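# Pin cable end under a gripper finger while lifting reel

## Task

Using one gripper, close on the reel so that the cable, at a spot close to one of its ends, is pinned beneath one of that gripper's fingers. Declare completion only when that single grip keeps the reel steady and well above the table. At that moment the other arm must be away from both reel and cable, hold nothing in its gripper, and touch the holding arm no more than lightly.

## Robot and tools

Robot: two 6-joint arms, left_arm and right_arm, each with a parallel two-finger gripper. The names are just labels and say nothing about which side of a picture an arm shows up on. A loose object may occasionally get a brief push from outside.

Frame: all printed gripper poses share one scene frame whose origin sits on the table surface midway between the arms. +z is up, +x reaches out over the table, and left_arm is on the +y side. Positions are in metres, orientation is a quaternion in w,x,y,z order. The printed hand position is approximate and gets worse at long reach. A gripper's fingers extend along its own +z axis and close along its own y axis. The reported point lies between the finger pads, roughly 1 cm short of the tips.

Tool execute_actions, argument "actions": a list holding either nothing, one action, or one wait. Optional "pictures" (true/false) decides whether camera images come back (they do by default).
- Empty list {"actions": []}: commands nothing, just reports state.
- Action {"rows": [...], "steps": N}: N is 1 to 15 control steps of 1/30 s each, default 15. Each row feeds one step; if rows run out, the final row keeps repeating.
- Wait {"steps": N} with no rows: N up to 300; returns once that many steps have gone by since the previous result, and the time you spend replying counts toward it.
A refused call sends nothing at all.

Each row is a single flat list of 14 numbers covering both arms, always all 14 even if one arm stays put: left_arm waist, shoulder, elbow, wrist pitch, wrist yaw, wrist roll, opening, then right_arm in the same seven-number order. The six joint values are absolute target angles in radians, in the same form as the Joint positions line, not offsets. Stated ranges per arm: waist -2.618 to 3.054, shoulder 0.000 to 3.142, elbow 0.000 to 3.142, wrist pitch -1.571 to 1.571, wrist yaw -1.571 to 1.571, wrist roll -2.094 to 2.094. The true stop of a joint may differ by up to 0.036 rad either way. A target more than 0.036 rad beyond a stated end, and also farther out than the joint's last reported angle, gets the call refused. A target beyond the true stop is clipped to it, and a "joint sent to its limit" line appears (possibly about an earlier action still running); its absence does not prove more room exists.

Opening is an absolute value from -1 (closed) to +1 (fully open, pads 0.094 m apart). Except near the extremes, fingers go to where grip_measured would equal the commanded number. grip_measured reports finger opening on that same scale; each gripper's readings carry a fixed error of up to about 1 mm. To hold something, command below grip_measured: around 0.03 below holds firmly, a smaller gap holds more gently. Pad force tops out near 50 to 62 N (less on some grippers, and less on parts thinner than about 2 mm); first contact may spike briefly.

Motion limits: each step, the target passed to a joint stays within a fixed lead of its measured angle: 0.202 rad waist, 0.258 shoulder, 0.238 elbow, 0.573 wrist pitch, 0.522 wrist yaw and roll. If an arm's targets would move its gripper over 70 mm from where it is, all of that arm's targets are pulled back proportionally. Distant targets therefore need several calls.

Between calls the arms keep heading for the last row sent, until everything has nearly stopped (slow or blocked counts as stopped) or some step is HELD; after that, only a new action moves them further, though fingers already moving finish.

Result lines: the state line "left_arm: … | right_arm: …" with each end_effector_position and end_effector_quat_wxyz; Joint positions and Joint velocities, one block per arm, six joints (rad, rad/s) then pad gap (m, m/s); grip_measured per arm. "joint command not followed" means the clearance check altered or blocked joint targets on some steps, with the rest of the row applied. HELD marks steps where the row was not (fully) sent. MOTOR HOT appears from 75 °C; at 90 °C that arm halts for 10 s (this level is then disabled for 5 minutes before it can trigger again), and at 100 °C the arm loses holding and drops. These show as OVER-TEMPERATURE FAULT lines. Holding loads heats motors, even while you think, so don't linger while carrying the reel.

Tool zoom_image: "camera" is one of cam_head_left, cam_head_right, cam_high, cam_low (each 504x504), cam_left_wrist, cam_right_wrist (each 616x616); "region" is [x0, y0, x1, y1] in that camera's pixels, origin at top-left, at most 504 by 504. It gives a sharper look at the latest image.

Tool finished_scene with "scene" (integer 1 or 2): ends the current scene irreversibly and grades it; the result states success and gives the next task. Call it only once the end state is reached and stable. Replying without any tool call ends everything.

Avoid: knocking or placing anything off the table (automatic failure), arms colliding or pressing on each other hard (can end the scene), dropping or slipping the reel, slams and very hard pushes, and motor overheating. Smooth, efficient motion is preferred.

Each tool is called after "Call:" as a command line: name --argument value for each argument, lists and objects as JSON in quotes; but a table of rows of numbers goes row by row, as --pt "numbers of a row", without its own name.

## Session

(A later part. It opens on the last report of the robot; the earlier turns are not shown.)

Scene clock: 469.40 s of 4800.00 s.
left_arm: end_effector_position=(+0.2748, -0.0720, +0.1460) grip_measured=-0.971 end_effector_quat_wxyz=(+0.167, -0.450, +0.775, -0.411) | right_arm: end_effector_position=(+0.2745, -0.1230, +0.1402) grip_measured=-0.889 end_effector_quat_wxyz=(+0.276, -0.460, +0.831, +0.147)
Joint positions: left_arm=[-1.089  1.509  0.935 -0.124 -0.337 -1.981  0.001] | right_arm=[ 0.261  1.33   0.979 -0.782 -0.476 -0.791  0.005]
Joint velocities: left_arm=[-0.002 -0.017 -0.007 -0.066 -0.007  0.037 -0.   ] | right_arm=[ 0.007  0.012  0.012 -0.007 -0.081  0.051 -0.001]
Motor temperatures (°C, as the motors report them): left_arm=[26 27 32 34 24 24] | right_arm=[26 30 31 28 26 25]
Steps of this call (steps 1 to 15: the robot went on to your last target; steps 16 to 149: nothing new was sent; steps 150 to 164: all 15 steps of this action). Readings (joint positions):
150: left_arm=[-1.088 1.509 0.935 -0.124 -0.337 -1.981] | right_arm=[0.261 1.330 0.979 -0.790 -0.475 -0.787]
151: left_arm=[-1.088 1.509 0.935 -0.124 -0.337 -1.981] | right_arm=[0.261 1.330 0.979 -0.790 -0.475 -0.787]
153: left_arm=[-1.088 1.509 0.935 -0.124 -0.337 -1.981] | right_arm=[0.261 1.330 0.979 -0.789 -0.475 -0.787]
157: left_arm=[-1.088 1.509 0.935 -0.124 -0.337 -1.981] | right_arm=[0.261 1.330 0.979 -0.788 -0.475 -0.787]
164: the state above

Call:
execute_actions --actions '[{"rows": [[-1.094,1.517,0.973,-0.144,-0.356,-1.982,-0.985,0.254,1.31,0.962,-0.788,-0.493,-0.795,-0.91],[-1.094,1.517,0.973,-0.144,-0.356,-1.982,-0.985,0.254,1.31,0.962,-0.788,-0.493,-0.795,-0.92],[-1.094,1.517,0.973,-0.144,-0.356,-1.982,-0.985,0.254,1.31,0.962,-0.788,-0.493,-0.795,-0.93],[-1.094,1.517,0.973,-0.144,-0.356,-1.982,-0.985,0.254,1.31,0.962,-0.788,-0.493,-0.795,-0.94],[-1.094,1.517,0.973,-0.144,-0.356,-1.982,-0.985,0.254,1.31,0.962,-0.788,-0.493,-0.795,-0.95]], "steps": 10}]'

Call:
zoom_image --camera "cam_head_left" --region '[190, 140, 290, 240]'

Scene clock: 475.07 s of 4800.00 s.
left_arm: end_effector_position=(+0.2748, -0.0720, +0.1460) grip_measured=-0.971 end_effector_quat_wxyz=(+0.167, -0.450, +0.775, -0.411) | right_arm: end_effector_position=(+0.2748, -0.1230, +0.1403) grip_measured=-0.907 end_effector_quat_wxyz=(+0.277, -0.461, +0.830, +0.146)
Joint positions: left_arm=[-1.089  1.509  0.935 -0.124 -0.337 -1.981  0.001] | right_arm=[ 0.261  1.33   0.979 -0.78  -0.476 -0.793  0.004]
Joint velocities: left_arm=[ 0.002  0.012 -0.017  0.007 -0.051 -0.022  0.001] | right_arm=[ 0.017 -0.012  0.007  0.007  0.022  0.007 -0.001]
Motor temperatures (°C, as the motors report them): left_arm=[26 27 32 34 24 24] | right_arm=[26 30 31 28 26 25]
Steps of this call (steps 1 to 15: the robot went on to your last target; steps 16 to 160: nothing new was sent; steps 161 to 170: all 10 steps of this action). Readings (joint positions):
161: left_arm=[-1.089 1.509 0.935 -0.124 -0.337 -1.981] | right_arm=[0.261 1.330 0.979 -0.782 -0.476 -0.792]
162: left_arm=[-1.089 1.509 0.935 -0.124 -0.337 -1.981] | right_arm=[0.261 1.330 0.979 -0.781 -0.476 -0.792]
164: left_arm=[-1.089 1.509 0.935 -0.124 -0.337 -1.981] | right_arm=[0.261 1.330 0.979 -0.780 -0.476 -0.793]
168: left_arm=[-1.089 1.509 0.935 -0.124 -0.337 -1.981] | right_arm=[0.261 1.330 0.979 -0.780 -0.476 -0.793]
170: the state above

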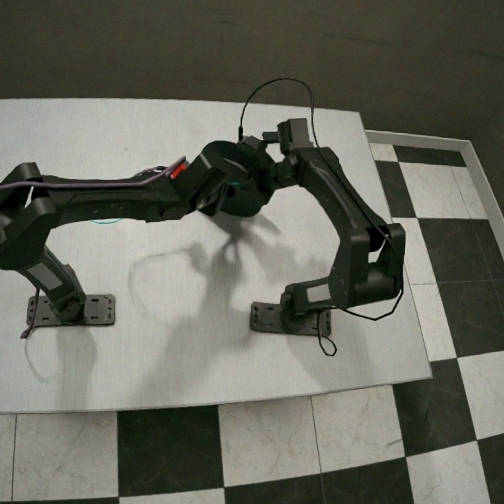

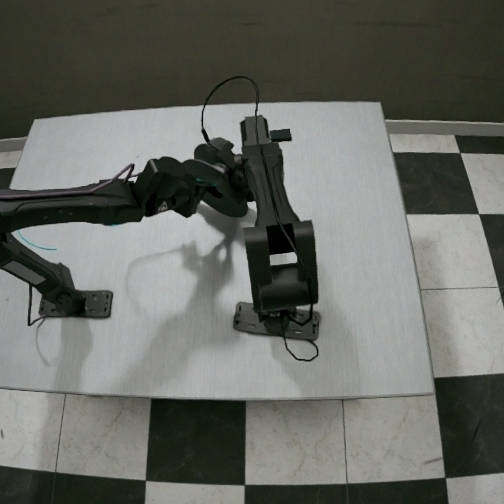

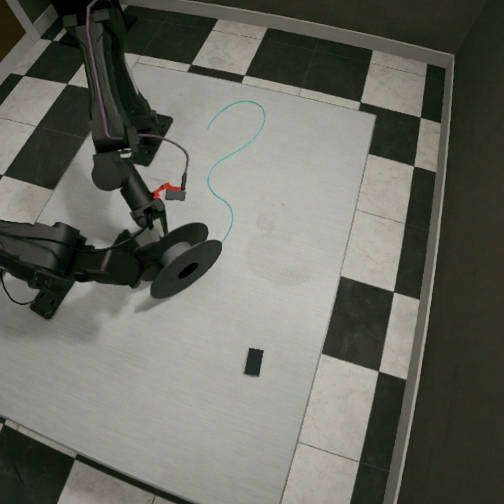

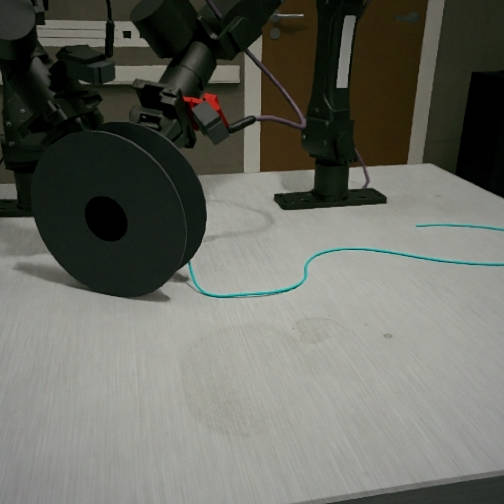

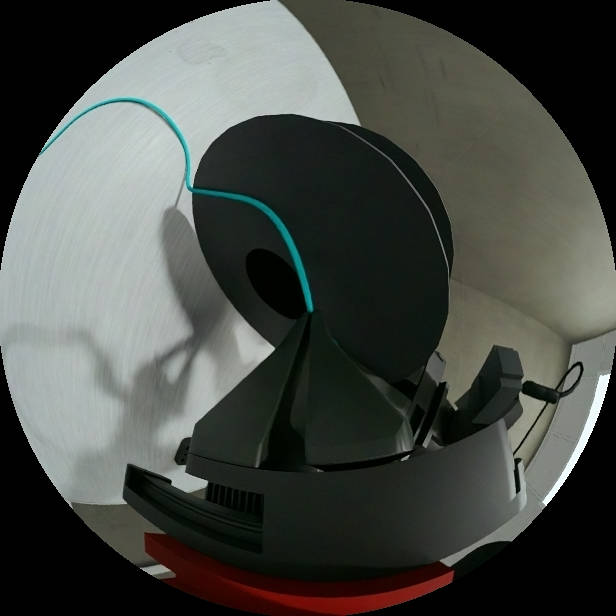

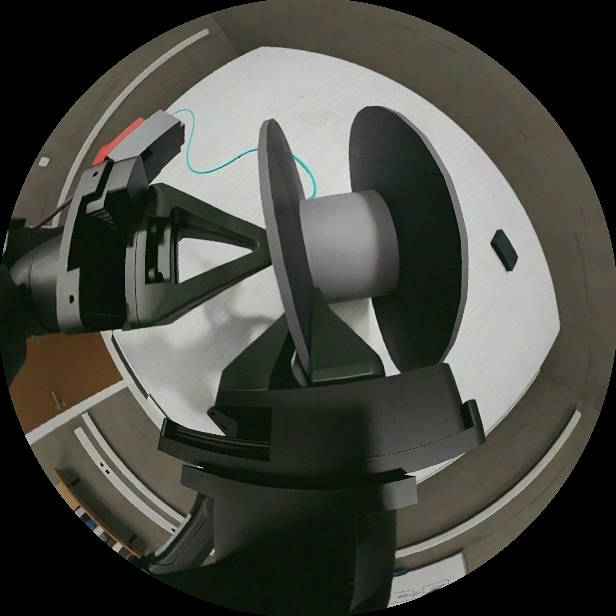

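Region (190, 140, 290, 240) of cam_head_left's 504x504 image, scaled by 5.040, with more detail than that image has.

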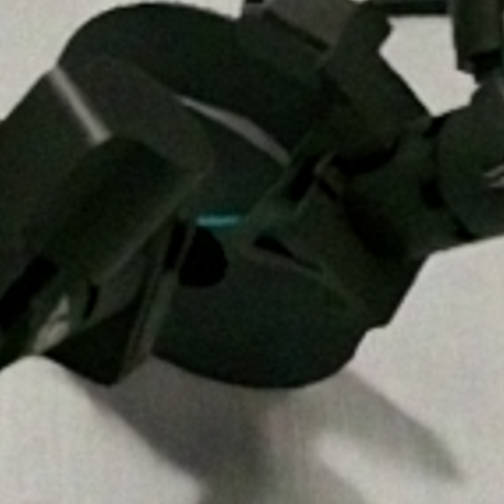

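Call:
execute_actions --actions '[{"rows": [[-1.094,1.51,0.96,-0.144,-0.356,-1.982,-0.95,0.254,1.31,0.962,-0.788,-0.493,-0.795,-0.95],[-1.094,1.503,0.95,-0.144,-0.356,-1.982,-0.9,0.254,1.31,0.962,-0.788,-0.493,-0.795,-0.95],[-1.094,1.496,0.94,-0.144,-0.356,-1.982,-0.84,0.254,1.31,0.962,-0.788,-0.493,-0.795,-0.95],[-1.094,1.489,0.93,-0.146,-0.356,-1.982,-0.78,0.254,1.31,0.962,-0.788,-0.493,-0.795,-0.95],[-1.094,1.482,0.922,-0.15,-0.356,-1.982,-0.73,0.254,1.31,0.962,-0.788,-0.493,-0.795,-0.95],[-1.094,1.472,0.915,-0.158,-0.356,-1.982,-0.7,0.254,1.31,0.962,-0.788,-0.493,-0.795,-0.95],[-1.094,1.458,0.907,-0.17,-0.356,-1.982,-0.7,0.254,1.31,0.962,-0.788,-0.493,-0.795,-0.95],[-1.094,1.44,0.898,-0.184,-0.356,-1.982,-0.7,0.254,1.31,0.962,-0.788,-0.493,-0.795,-0.95],[-1.094,1.418,0.888,-0.2,-0.356,-1.982,-0.7,0.254,1.31,0.962,-0.788,-0.493,-0.795,-0.95],[-1.094,1.392,0.877,-0.218,-0.356,-1.982,-0.7,0.254,1.31,0.962,-0.788,-0.493,-0.795,-0.95],[-1.094,1.363,0.865,-0.237,-0.356,-1.982,-0.7,0.254,1.31,0.965,-0.788,-0.493,-0.795,-0.95],[-1.094,1.332,0.852,-0.257,-0.356,-1.982,-0.7,0.254,1.312,0.97,-0.79,-0.493,-0.795,-0.95],[-1.094,1.3,0.839,-0.277,-0.356,-1.982,-0.7,0.254,1.314,0.976,-0.793,-0.493,-0.795,-0.95],[-1.094,1.267,0.826,-0.297,-0.356,-1.982,-0.7,0.254,1.316,0.983,-0.797,-0.493,-0.795,-0.95],[-1.094,1.233,0.813,-0.317,-0.356,-1.982,-0.7,0.254,1.318,0.991,-0.802,-0.493,-0.795,-0.95]], "steps": 15}]' --pictures false

Call:
execute_actions --actions '[{"rows": [[-1.092,1.198,0.8,-0.337,-0.354,-1.98,-0.7,0.254,1.32,1.0,-0.809,-0.493,-0.795,-0.95],[-1.089,1.163,0.787,-0.357,-0.35,-1.975,-0.7,0.254,1.322,1.01,-0.818,-0.493,-0.795,-0.95],[-1.085,1.128,0.774,-0.377,-0.345,-1.968,-0.7,0.254,1.324,1.022,-0.829,-0.493,-0.795,-0.95],[-1.08,1.093,0.761,-0.396,-0.339,-1.96,-0.7,0.254,1.326,1.036,-0.842,-0.493,-0.795,-0.95],[-1.075,1.058,0.748,-0.415,-0.332,-1.95,-0.7,0.254,1.329,1.052,-0.856,-0.493,-0.795,-0.95],[-1.07,1.023,0.735,-0.433,-0.325,-1.94,-0.7,0.254,1.332,1.07,-0.872,-0.493,-0.795,-0.95],[-1.065,0.988,0.722,-0.45,-0.318,-1.93,-0.7,0.254,1.335,1.09,-0.889,-0.493,-0.795,-0.95],[-1.06,0.953,0.71,-0.467,-0.311,-1.92,-0.7,0.254,1.338,1.112,-0.907,-0.493,-0.795,-0.95],[-1.055,0.918,0.698,-0.483,-0.304,-1.91,-0.7,0.254,1.342,1.136,-0.926,-0.493,-0.795,-0.95],[-1.05,0.884,0.686,-0.498,-0.297,-1.9,-0.7,0.254,1.346,1.161,-0.946,-0.493,-0.795,-0.95],[-1.045,0.851,0.675,-0.512,-0.29,-1.89,-0.7,0.254,1.35,1.187,-0.967,-0.493,-0.795,-0.95],[-1.04,0.819,0.664,-0.525,-0.283,-1.88,-0.7,0.254,1.355,1.214,-0.989,-0.493,-0.795,-0.95],[-1.035,0.788,0.654,-0.537,-0.276,-1.87,-0.7,0.254,1.36,1.242,-1.011,-0.493,-0.795,-0.95],[-1.03,0.759,0.645,-0.548,-0.27,-1.86,-0.7,0.254,1.365,1.271,-1.034,-0.493,-0.795,-0.95],[-1.025,0.732,0.637,-0.558,-0.264,-1.85,-0.7,0.254,1.37,1.3,-1.057,-0.493,-0.795,-0.95]], "steps": 15}]' --pictures false

Call:
execute_actions --actions '[{"rows": [[-1.02,0.707,0.63,-0.567,-0.26,-1.845,-0.7,0.254,1.375,1.33,-1.08,-0.493,-0.795,-0.95],[-1.016,0.685,0.624,-0.575,-0.257,-1.84,-0.7,0.254,1.38,1.36,-1.103,-0.493,-0.795,-0.95],[-1.012,0.665,0.618,-0.582,-0.254,-1.836,-0.7,0.254,1.385,1.39,-1.126,-0.493,-0.795,-0.95],[-1.009,0.648,0.613,-0.588,-0.252,-1.833,-0.7,0.254,1.39,1.42,-1.149,-0.493,-0.795,-0.95],[-1.006,0.634,0.609,-0.592,-0.251,-1.831,-0.7,0.254,1.395,1.45,-1.172,-0.493,-0.795,-0.95],[-1.004,0.622,0.606,-0.595,-0.25,-1.83,-0.7,0.254,1.4,1.48,-1.195,-0.493,-0.795,-0.95],[-1.002,0.613,0.603,-0.597,-0.25,-1.83,-0.7,0.254,1.405,1.51,-1.218,-0.493,-0.795,-0.95],[-1.001,0.606,0.601,-0.599,-0.25,-1.83,-0.7,0.254,1.41,1.54,-1.24,-0.493,-0.795,-0.95],[-1.0,0.602,0.6,-0.6,-0.25,-1.83,-0.7,0.254,1.415,1.57,-1.262,-0.493,-0.795,-0.95],[-1.0,0.6,0.6,-0.6,-0.25,-1.83,-0.7,0.254,1.42,1.6,-1.284,-0.493,-0.795,-0.95],[-1.0,0.6,0.6,-0.6,-0.25,-1.83,-0.7,0.254,1.425,1.63,-1.305,-0.493,-0.795,-0.95],[-1.0,0.6,0.6,-0.6,-0.25,-1.83,-0.7,0.254,1.43,1.66,-1.326,-0.493,-0.795,-0.95],[-1.0,0.6,0.6,-0.6,-0.25,-1.83,-0.7,0.254,1.435,1.69,-1.346,-0.493,-0.795,-0.95],[-1.0,0.6,0.6,-0.6,-0.25,-1.83,-0.7,0.254,1.44,1.72,-1.366,-0.493,-0.795,-0.95],[-1.0,0.6,0.6,-0.6,-0.25,-1.83,-0.7,0.254,1.445,1.75,-1.385,-0.493,-0.795,-0.95]], "steps": 15}]' --pictures false

Call:
execute_actions --actions '[{"rows": [[-1.0,0.6,0.6,-0.6,-0.25,-1.83,-0.7,0.254,1.45,1.78,-1.403,-0.493,-0.795,-0.95],[-1.0,0.6,0.6,-0.6,-0.25,-1.83,-0.7,0.254,1.454,1.81,-1.42,-0.493,-0.795,-0.95],[-1.0,0.6,0.6,-0.6,-0.25,-1.83,-0.7,0.254,1.458,1.839,-1.436,-0.493,-0.795,-0.95],[-1.0,0.6,0.6,-0.6,-0.25,-1.83,-0.7,0.254,1.462,1.867,-1.451,-0.493,-0.795,-0.95],[-1.0,0.6,0.6,-0.6,-0.25,-1.83,-0.7,0.254,1.466,1.894,-1.464,-0.493,-0.795,-0.95],[-1.0,0.6,0.6,-0.6,-0.25,-1.83,-0.7,0.254,1.47,1.92,-1.476,-0.493,-0.795,-0.95],[-1.0,0.6,0.6,-0.6,-0.25,-1.83,-0.7,0.254,1.473,1.944,-1.486,-0.493,-0.795,-0.95],[-1.0,0.6,0.6,-0.6,-0.25,-1.83,-0.7,0.254,1.476,1.966,-1.495,-0.493,-0.795,-0.95],[-1.0,0.6,0.6,-0.6,-0.25,-1.83,-0.7,0.254,1.479,1.986,-1.502,-0.493,-0.795,-0.95],[-1.0,0.6,0.6,-0.6,-0.25,-1.83,-0.7,0.254,1.481,2.004,-1.508,-0.493,-0.795,-0.95],[-1.0,0.6,0.6,-0.6,-0.25,-1.83,-0.7,0.254,1.483,2.019,-1.512,-0.493,-0.795,-0.95],[-1.0,0.6,0.6,-0.6,-0.25,-1.83,-0.7,0.254,1.484,2.031,-1.515,-0.493,-0.795,-0.95],[-1.0,0.6,0.6,-0.6,-0.25,-1.83,-0.7,0.254,1.485,2.04,-1.518,-0.493,-0.795,-0.95],[-1.0,0.6,0.6,-0.6,-0.25,-1.83,-0.7,0.254,1.485,2.046,-1.52,-0.493,-0.795,-0.95],[-1.0,0.6,0.6,-0.6,-0.25,-1.83,-0.7,0.254,1.485,2.05,-1.52,-0.493,-0.795,-0.95]], "steps": 15}]' --pictures false

Call:
execute_actions --actions '[{"steps": 25}]'

Scene clock: 525.17 s of 4800.00 s.
left_arm: end_effector_position=(+0.2552, -0.0347, +0.1619) grip_measured=-0.703 end_effector_quat_wxyz=(+0.167, -0.451, +0.776, -0.409) | right_arm: end_effector_position=(+0.2749, -0.1229, +0.1404) grip_measured=-0.907 end_effector_quat_wxyz=(+0.277, -0.461, +0.830, +0.146)
Joint positions: left_arm=[-1.089  1.322  0.848 -0.226 -0.337 -1.981  0.014] | right_arm=[ 0.261  1.33   0.979 -0.779 -0.476 -0.794  0.004]
Joint velocities: left_arm=[ 0.007 -1.013 -0.359 -0.432 -0.007  0.022 -0.001] | right_arm=[ 0.017  0.007 -0.007  0.007 -0.007  0.022 -0.001]
Motor temperatures (°C, as the motors report them): left_arm=[26 27 34 33 24 24] | right_arm=[26 30 31 27 26 25]
Steps of this call (steps 1 to 15: the robot went on to your last target; steps 16 to 200: nothing new was sent; then 42.93 s passed at rest; steps 201 to 215: all 15 steps of this action). Readings (joint positions):
201: left_arm=[-1.089 1.509 0.935 -0.124 -0.337 -1.981] | right_arm=[0.261 1.330 0.979 -0.779 -0.476 -0.794]
202: left_arm=[-1.089 1.509 0.935 -0.124 -0.337 -1.981] | right_arm=[0.261 1.330 0.979 -0.779 -0.476 -0.794]
204: left_arm=[-1.089 1.509 0.935 -0.124 -0.337 -1.981] | right_arm=[0.261 1.330 0.979 -0.779 -0.476 -0.794]
208: left_arm=[-1.089 1.498 0.928 -0.133 -0.337 -1.981] | right_arm=[0.261 1.330 0.979 -0.779 -0.476 -0.794]
215: the state above

Scene clock: 525.67 s of 4800.00 s.
left_arm: end_effector_position=(+0.2137, +0.0581, +0.1962) grip_measured=-0.703 end_effector_quat_wxyz=(+0.175, -0.430, +0.769, -0.440) | right_arm: end_effector_position=(+0.2837, -0.1229, +0.1961) grip_measured=-0.907 end_effector_quat_wxyz=(+0.281, -0.461, +0.830, +0.142)
Joint positions: left_arm=[-1.04   0.802  0.668 -0.481 -0.294 -1.904  0.014] | right_arm=[ 0.261  1.354  1.217 -0.984 -0.471 -0.794  0.004]
Joint velocities: left_arm=[ 0.134 -0.847 -0.276 -0.418  0.198  0.256 -0.001] | right_arm=[-0.002  0.149  0.847 -0.564 -0.007 -0.022  0.   ]
Motor temperatures (°C, as the motors report them): left_arm=[26 27 34 33 24 24] | right_arm=[26 30 31 27 26 25]
Steps of this call (steps 1 to 15: all 15 steps of this action). Readings (joint positions):
1: left_arm=[-1.089 1.287 0.836 -0.243 -0.337 -1.981] | right_arm=[0.261 1.330 0.979 -0.779 -0.476 -0.794]
2: left_arm=[-1.089 1.251 0.824 -0.260 -0.337 -1.981] | right_arm=[0.261 1.330 0.980 -0.781 -0.476 -0.794]
4: left_arm=[-1.089 1.177 0.801 -0.294 -0.337 -1.980] | right_arm=[0.261 1.330 0.989 -0.795 -0.476 -0.794]
8: left_arm=[-1.076 1.034 0.751 -0.364 -0.329 -1.962] | right_arm=[0.261 1.330 1.036 -0.862 -0.472 -0.794]
15: the state above

Scene clock: 526.17 s of 4800.00 s.
left_arm: end_effector_position=(+0.1989, +0.0871, +0.1967) grip_measured=-0.703 end_effector_quat_wxyz=(+0.179, -0.413, +0.773, -0.448) | right_arm: end_effector_position=(+0.2868, -0.1227, +0.2946) grip_measured=-0.907 end_effector_quat_wxyz=(+0.302, -0.464, +0.822, +0.132)
Joint positions: left_arm=[-1.007  0.622  0.615 -0.578 -0.256 -1.847  0.014] | right_arm=[ 0.261  1.43   1.666 -1.306 -0.469 -0.794  0.004]
Joint velocities: left_arm=[-0.012  0.017 -0.032 -0.051  0.007  0.066 -0.001] | right_arm=[ 0.002  0.159  0.882 -0.623 -0.007 -0.022  0.   ]
Motor temperatures (°C, as the motors report them): left_arm=[26 27 34 33 24 24] | right_arm=[26 30 31 27 26 25]
Steps of this call (steps 1 to 15: all 15 steps of this action). Readings (joint positions):
1: left_arm=[-1.035 0.773 0.659 -0.494 -0.288 -1.896] | right_arm=[0.261 1.360 1.247 -1.003 -0.471 -0.794]
2: left_arm=[-1.030 0.747 0.651 -0.507 -0.283 -1.888] | right_arm=[0.261 1.365 1.276 -1.023 -0.470 -0.794]
4: left_arm=[-1.022 0.701 0.638 -0.529 -0.274 -1.874] | right_arm=[0.261 1.375 1.336 -1.065 -0.470 -0.794]
8: left_arm=[-1.011 0.641 0.622 -0.559 -0.264 -1.857] | right_arm=[0.261 1.395 1.456 -1.153 -0.470 -0.794]
15: the state above

Scene clock: 526.67 s of 4800.00 s.
left_arm: end_effector_position=(+0.1984, +0.0873, +0.1958) grip_measured=-0.703 end_effector_quat_wxyz=(+0.179, -0.411, +0.774, -0.446) | right_arm: end_effector_position=(+0.2724, -0.1244, +0.3698) grip_measured=-0.907 end_effector_quat_wxyz=(+0.346, -0.468, +0.805, +0.113)
Joint positions: left_arm=[-1.007  0.622  0.615 -0.582 -0.254 -1.844  0.014] | right_arm=[ 0.261  1.47   2.01  -1.509 -0.469 -0.794  0.004]
Joint velocities: left_arm=[ 0.002 -0.007 -0.002  0.066  0.051 -0.007  0.   ] | right_arm=[-0.012  0.002  0.212 -0.227 -0.066  0.007  0.001]
Motor temperatures (°C, as the motors report them): left_arm=[26 27 34 33 24 24] | right_arm=[26 30 31 27 26 25]
Steps of this call (steps 1 to 15: all 15 steps of this action). Readings (joint positions):
1: left_arm=[-1.007 0.622 0.615 -0.579 -0.256 -1.846] | right_arm=[0.261 1.435 1.696 -1.327 -0.469 -0.794]
2: left_arm=[-1.007 0.622 0.615 -0.580 -0.256 -1.846] | right_arm=[0.261 1.439 1.726 -1.347 -0.469 -0.794]
4: left_arm=[-1.007 0.622 0.615 -0.581 -0.255 -1.846] | right_arm=[0.261 1.448 1.785 -1.385 -0.469 -0.794]
8: left_arm=[-1.007 0.622 0.615 -0.582 -0.254 -1.845] | right_arm=[0.261 1.462 1.894 -1.448 -0.469 -0.794]
15: the state above

Scene clock: 527.50 s of 4800.00 s.
left_arm: end_effector_position=(+0.1983, +0.0873, +0.1957) grip_measured=-0.703 end_effector_quat_wxyz=(+0.179, -0.411, +0.774, -0.446) | right_arm: end_effector_position=(+0.2692, -0.1247, +0.3672) grip_measured=-0.907 end_effector_quat_wxyz=(+0.335, -0.467, +0.810, +0.117)
Joint positions: left_arm=[-1.007  0.622  0.615 -0.582 -0.254 -1.844  0.014] | right_arm=[ 0.261  1.478  2.02  -1.536 -0.469 -0.794  0.004]
Joint velocities: left_arm=[-0.002  0.012  0.002  0.051  0.037  0.022  0.001] | right_arm=[-0.002 -0.002  0.012 -0.066 -0.066  0.007 -0.001]
Motor temperatures (°C, as the motors report them): left_arm=[26 27 34 33 24 24] | right_arm=[26 30 31 27 26 25]
Steps of this call (steps 1 to 25: the robot went on to your last target). Readings (joint positions):
1: left_arm=[-1.007 0.622 0.615 -0.582 -0.254 -1.844] | right_arm=[0.261 1.470 2.016 -1.513 -0.469 -0.794]
2: left_arm=[-1.007 0.622 0.615 -0.582 -0.254 -1.844] | right_arm=[0.261 1.470 2.019 -1.517 -0.469 -0.794]
4: left_arm=[-1.007 0.622 0.615 -0.582 -0.254 -1.844] | right_arm=[0.261 1.470 2.020 -1.523 -0.469 -0.794]
8: left_arm=[-1.007 0.622 0.615 -0.582 -0.254 -1.844] | right_arm=[0.261 1.474 2.020 -1.532 -0.469 -0.794]
25: the state above

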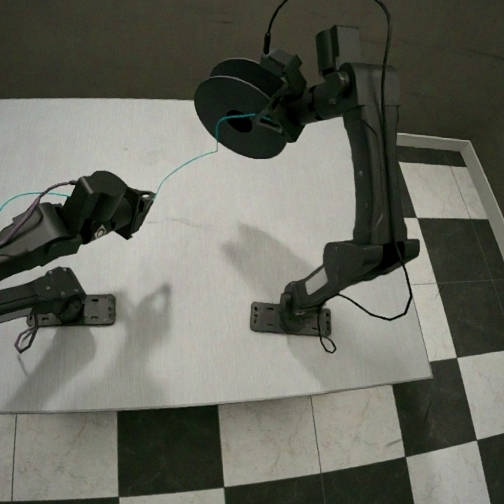

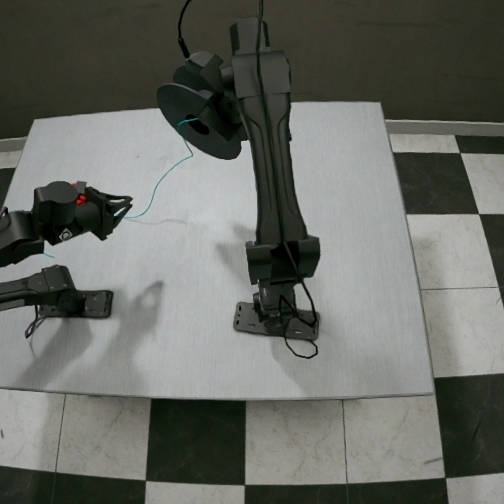

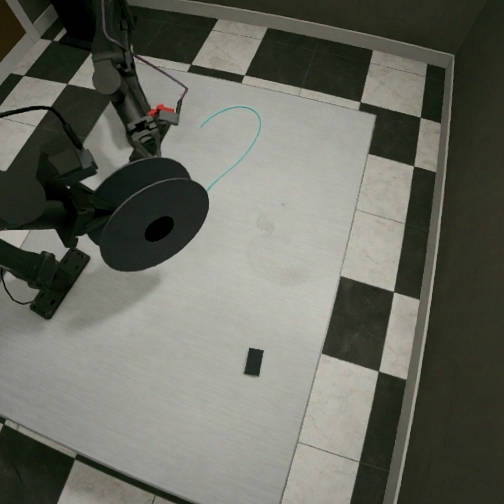

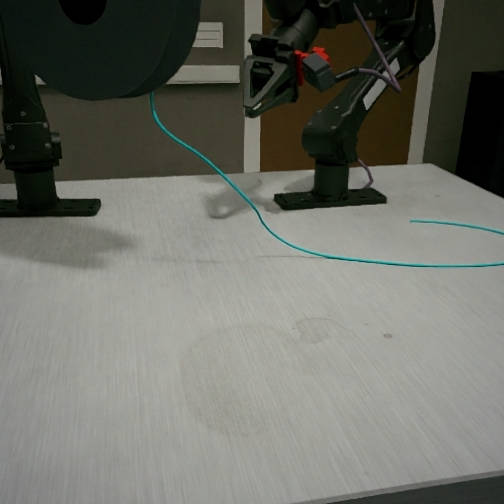

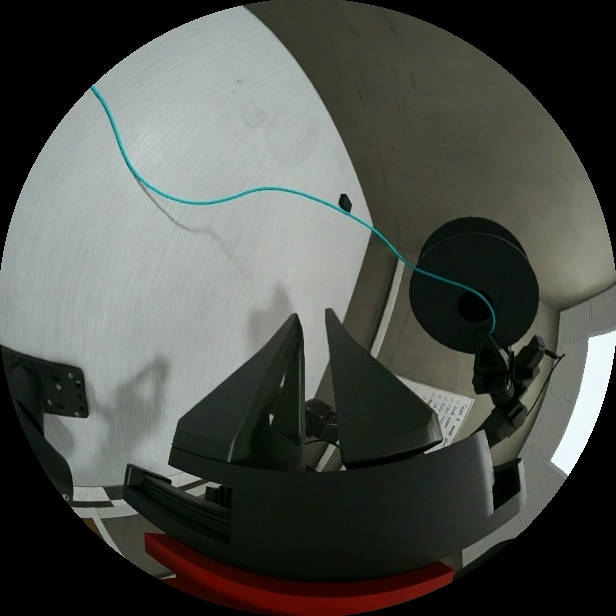

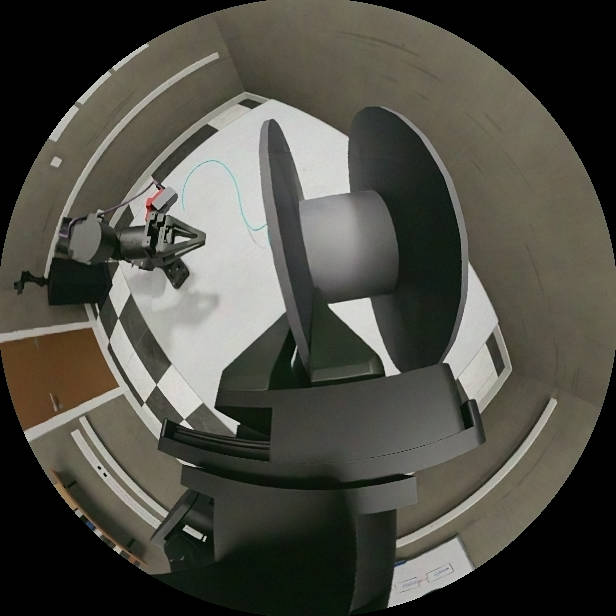

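Call:
execute_actions --actions '[]'

Scene clock: 542.27 s of 4800.00 s.
left_arm: end_effector_position=(+0.1983, +0.0873, +0.1957) grip_measured=-0.703 end_effector_quat_wxyz=(+0.179, -0.411, +0.774, -0.446) | right_arm: end_effector_position=(+0.2692, -0.1247, +0.3672) grip_measured=-0.907 end_effector_quat_wxyz=(+0.335, -0.467, +0.810, +0.117)
Joint positions: left_arm=[-1.007  0.622  0.615 -0.582 -0.254 -1.844  0.014] | right_arm=[ 0.261  1.478  2.02  -1.536 -0.469 -0.794  0.004]
Joint velocities: left_arm=[-0.007 -0.007  0.002  0.007 -0.037 -0.081 -0.001] | right_arm=[-0.012 -0.007  0.007  0.007  0.081  0.007  0.001]
Motor temperatures (°C, as the motors report them): left_arm=[26 27 32 34 24 24] | right_arm=[26 30 32 28 26 25]
Steps of this call (steps 1 to 15: the robot went on to your last target; steps 16 to 200: nothing new was sent; then 8.10 s passed at rest). Readings (joint positions):
1: left_arm=[-1.007 0.622 0.615 -0.582 -0.254 -1.844] | right_arm=[0.261 1.478 2.020 -1.536 -0.469 -0.794]
2: left_arm=[-1.007 0.622 0.615 -0.582 -0.254 -1.844] | right_arm=[0.261 1.478 2.020 -1.536 -0.469 -0.794]
4: left_arm=[-1.007 0.622 0.615 -0.582 -0.254 -1.844] | right_arm=[0.261 1.478 2.020 -1.536 -0.469 -0.794]
8: left_arm=[-1.007 0.622 0.615 -0.582 -0.254 -1.844] | right_arm=[0.261 1.478 2.020 -1.536 -0.469 -0.794]
200: the state above
All arms were judged still, so your last target was given up. Only a new action makes them travel on or press farther. Fingers that are still opening or closing keep moving.

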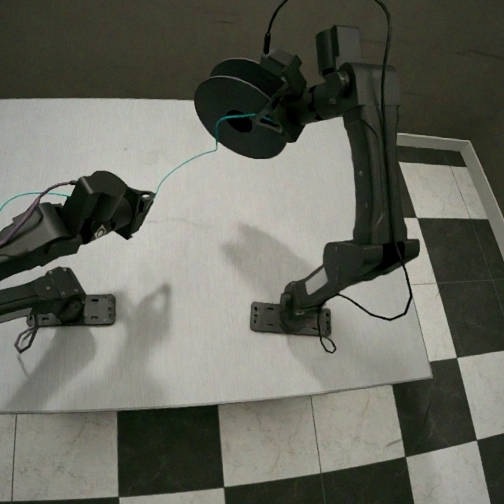

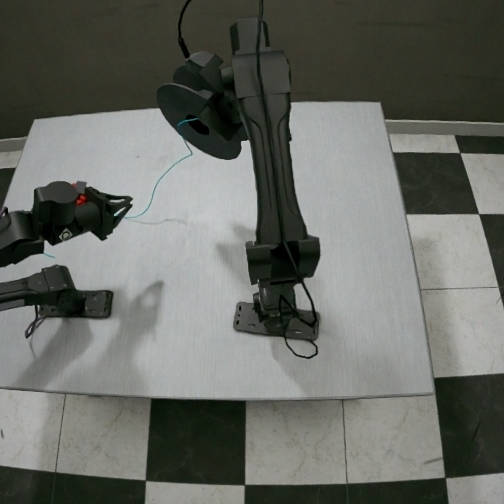

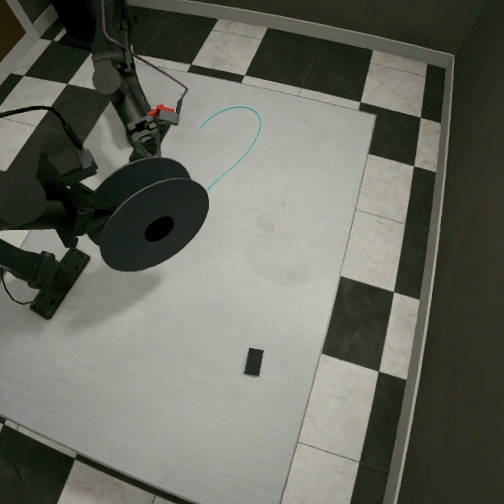

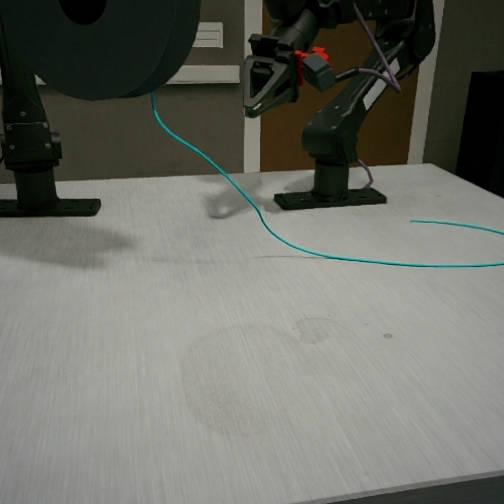

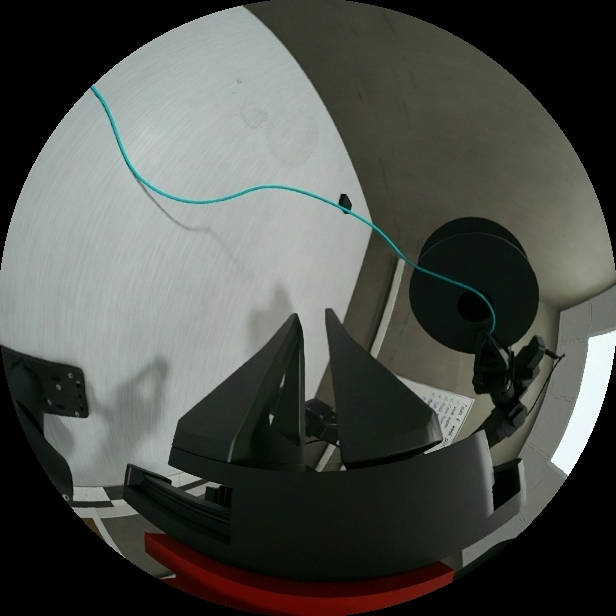

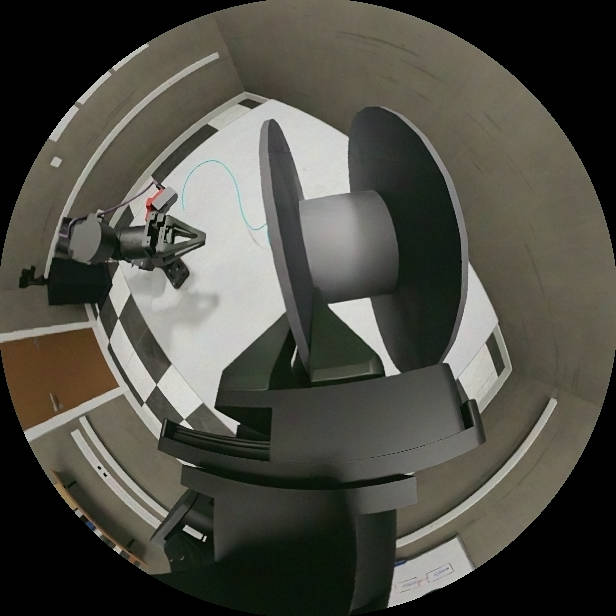

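Call:
finished_scene --scene 1

The scene is finished: the task was done.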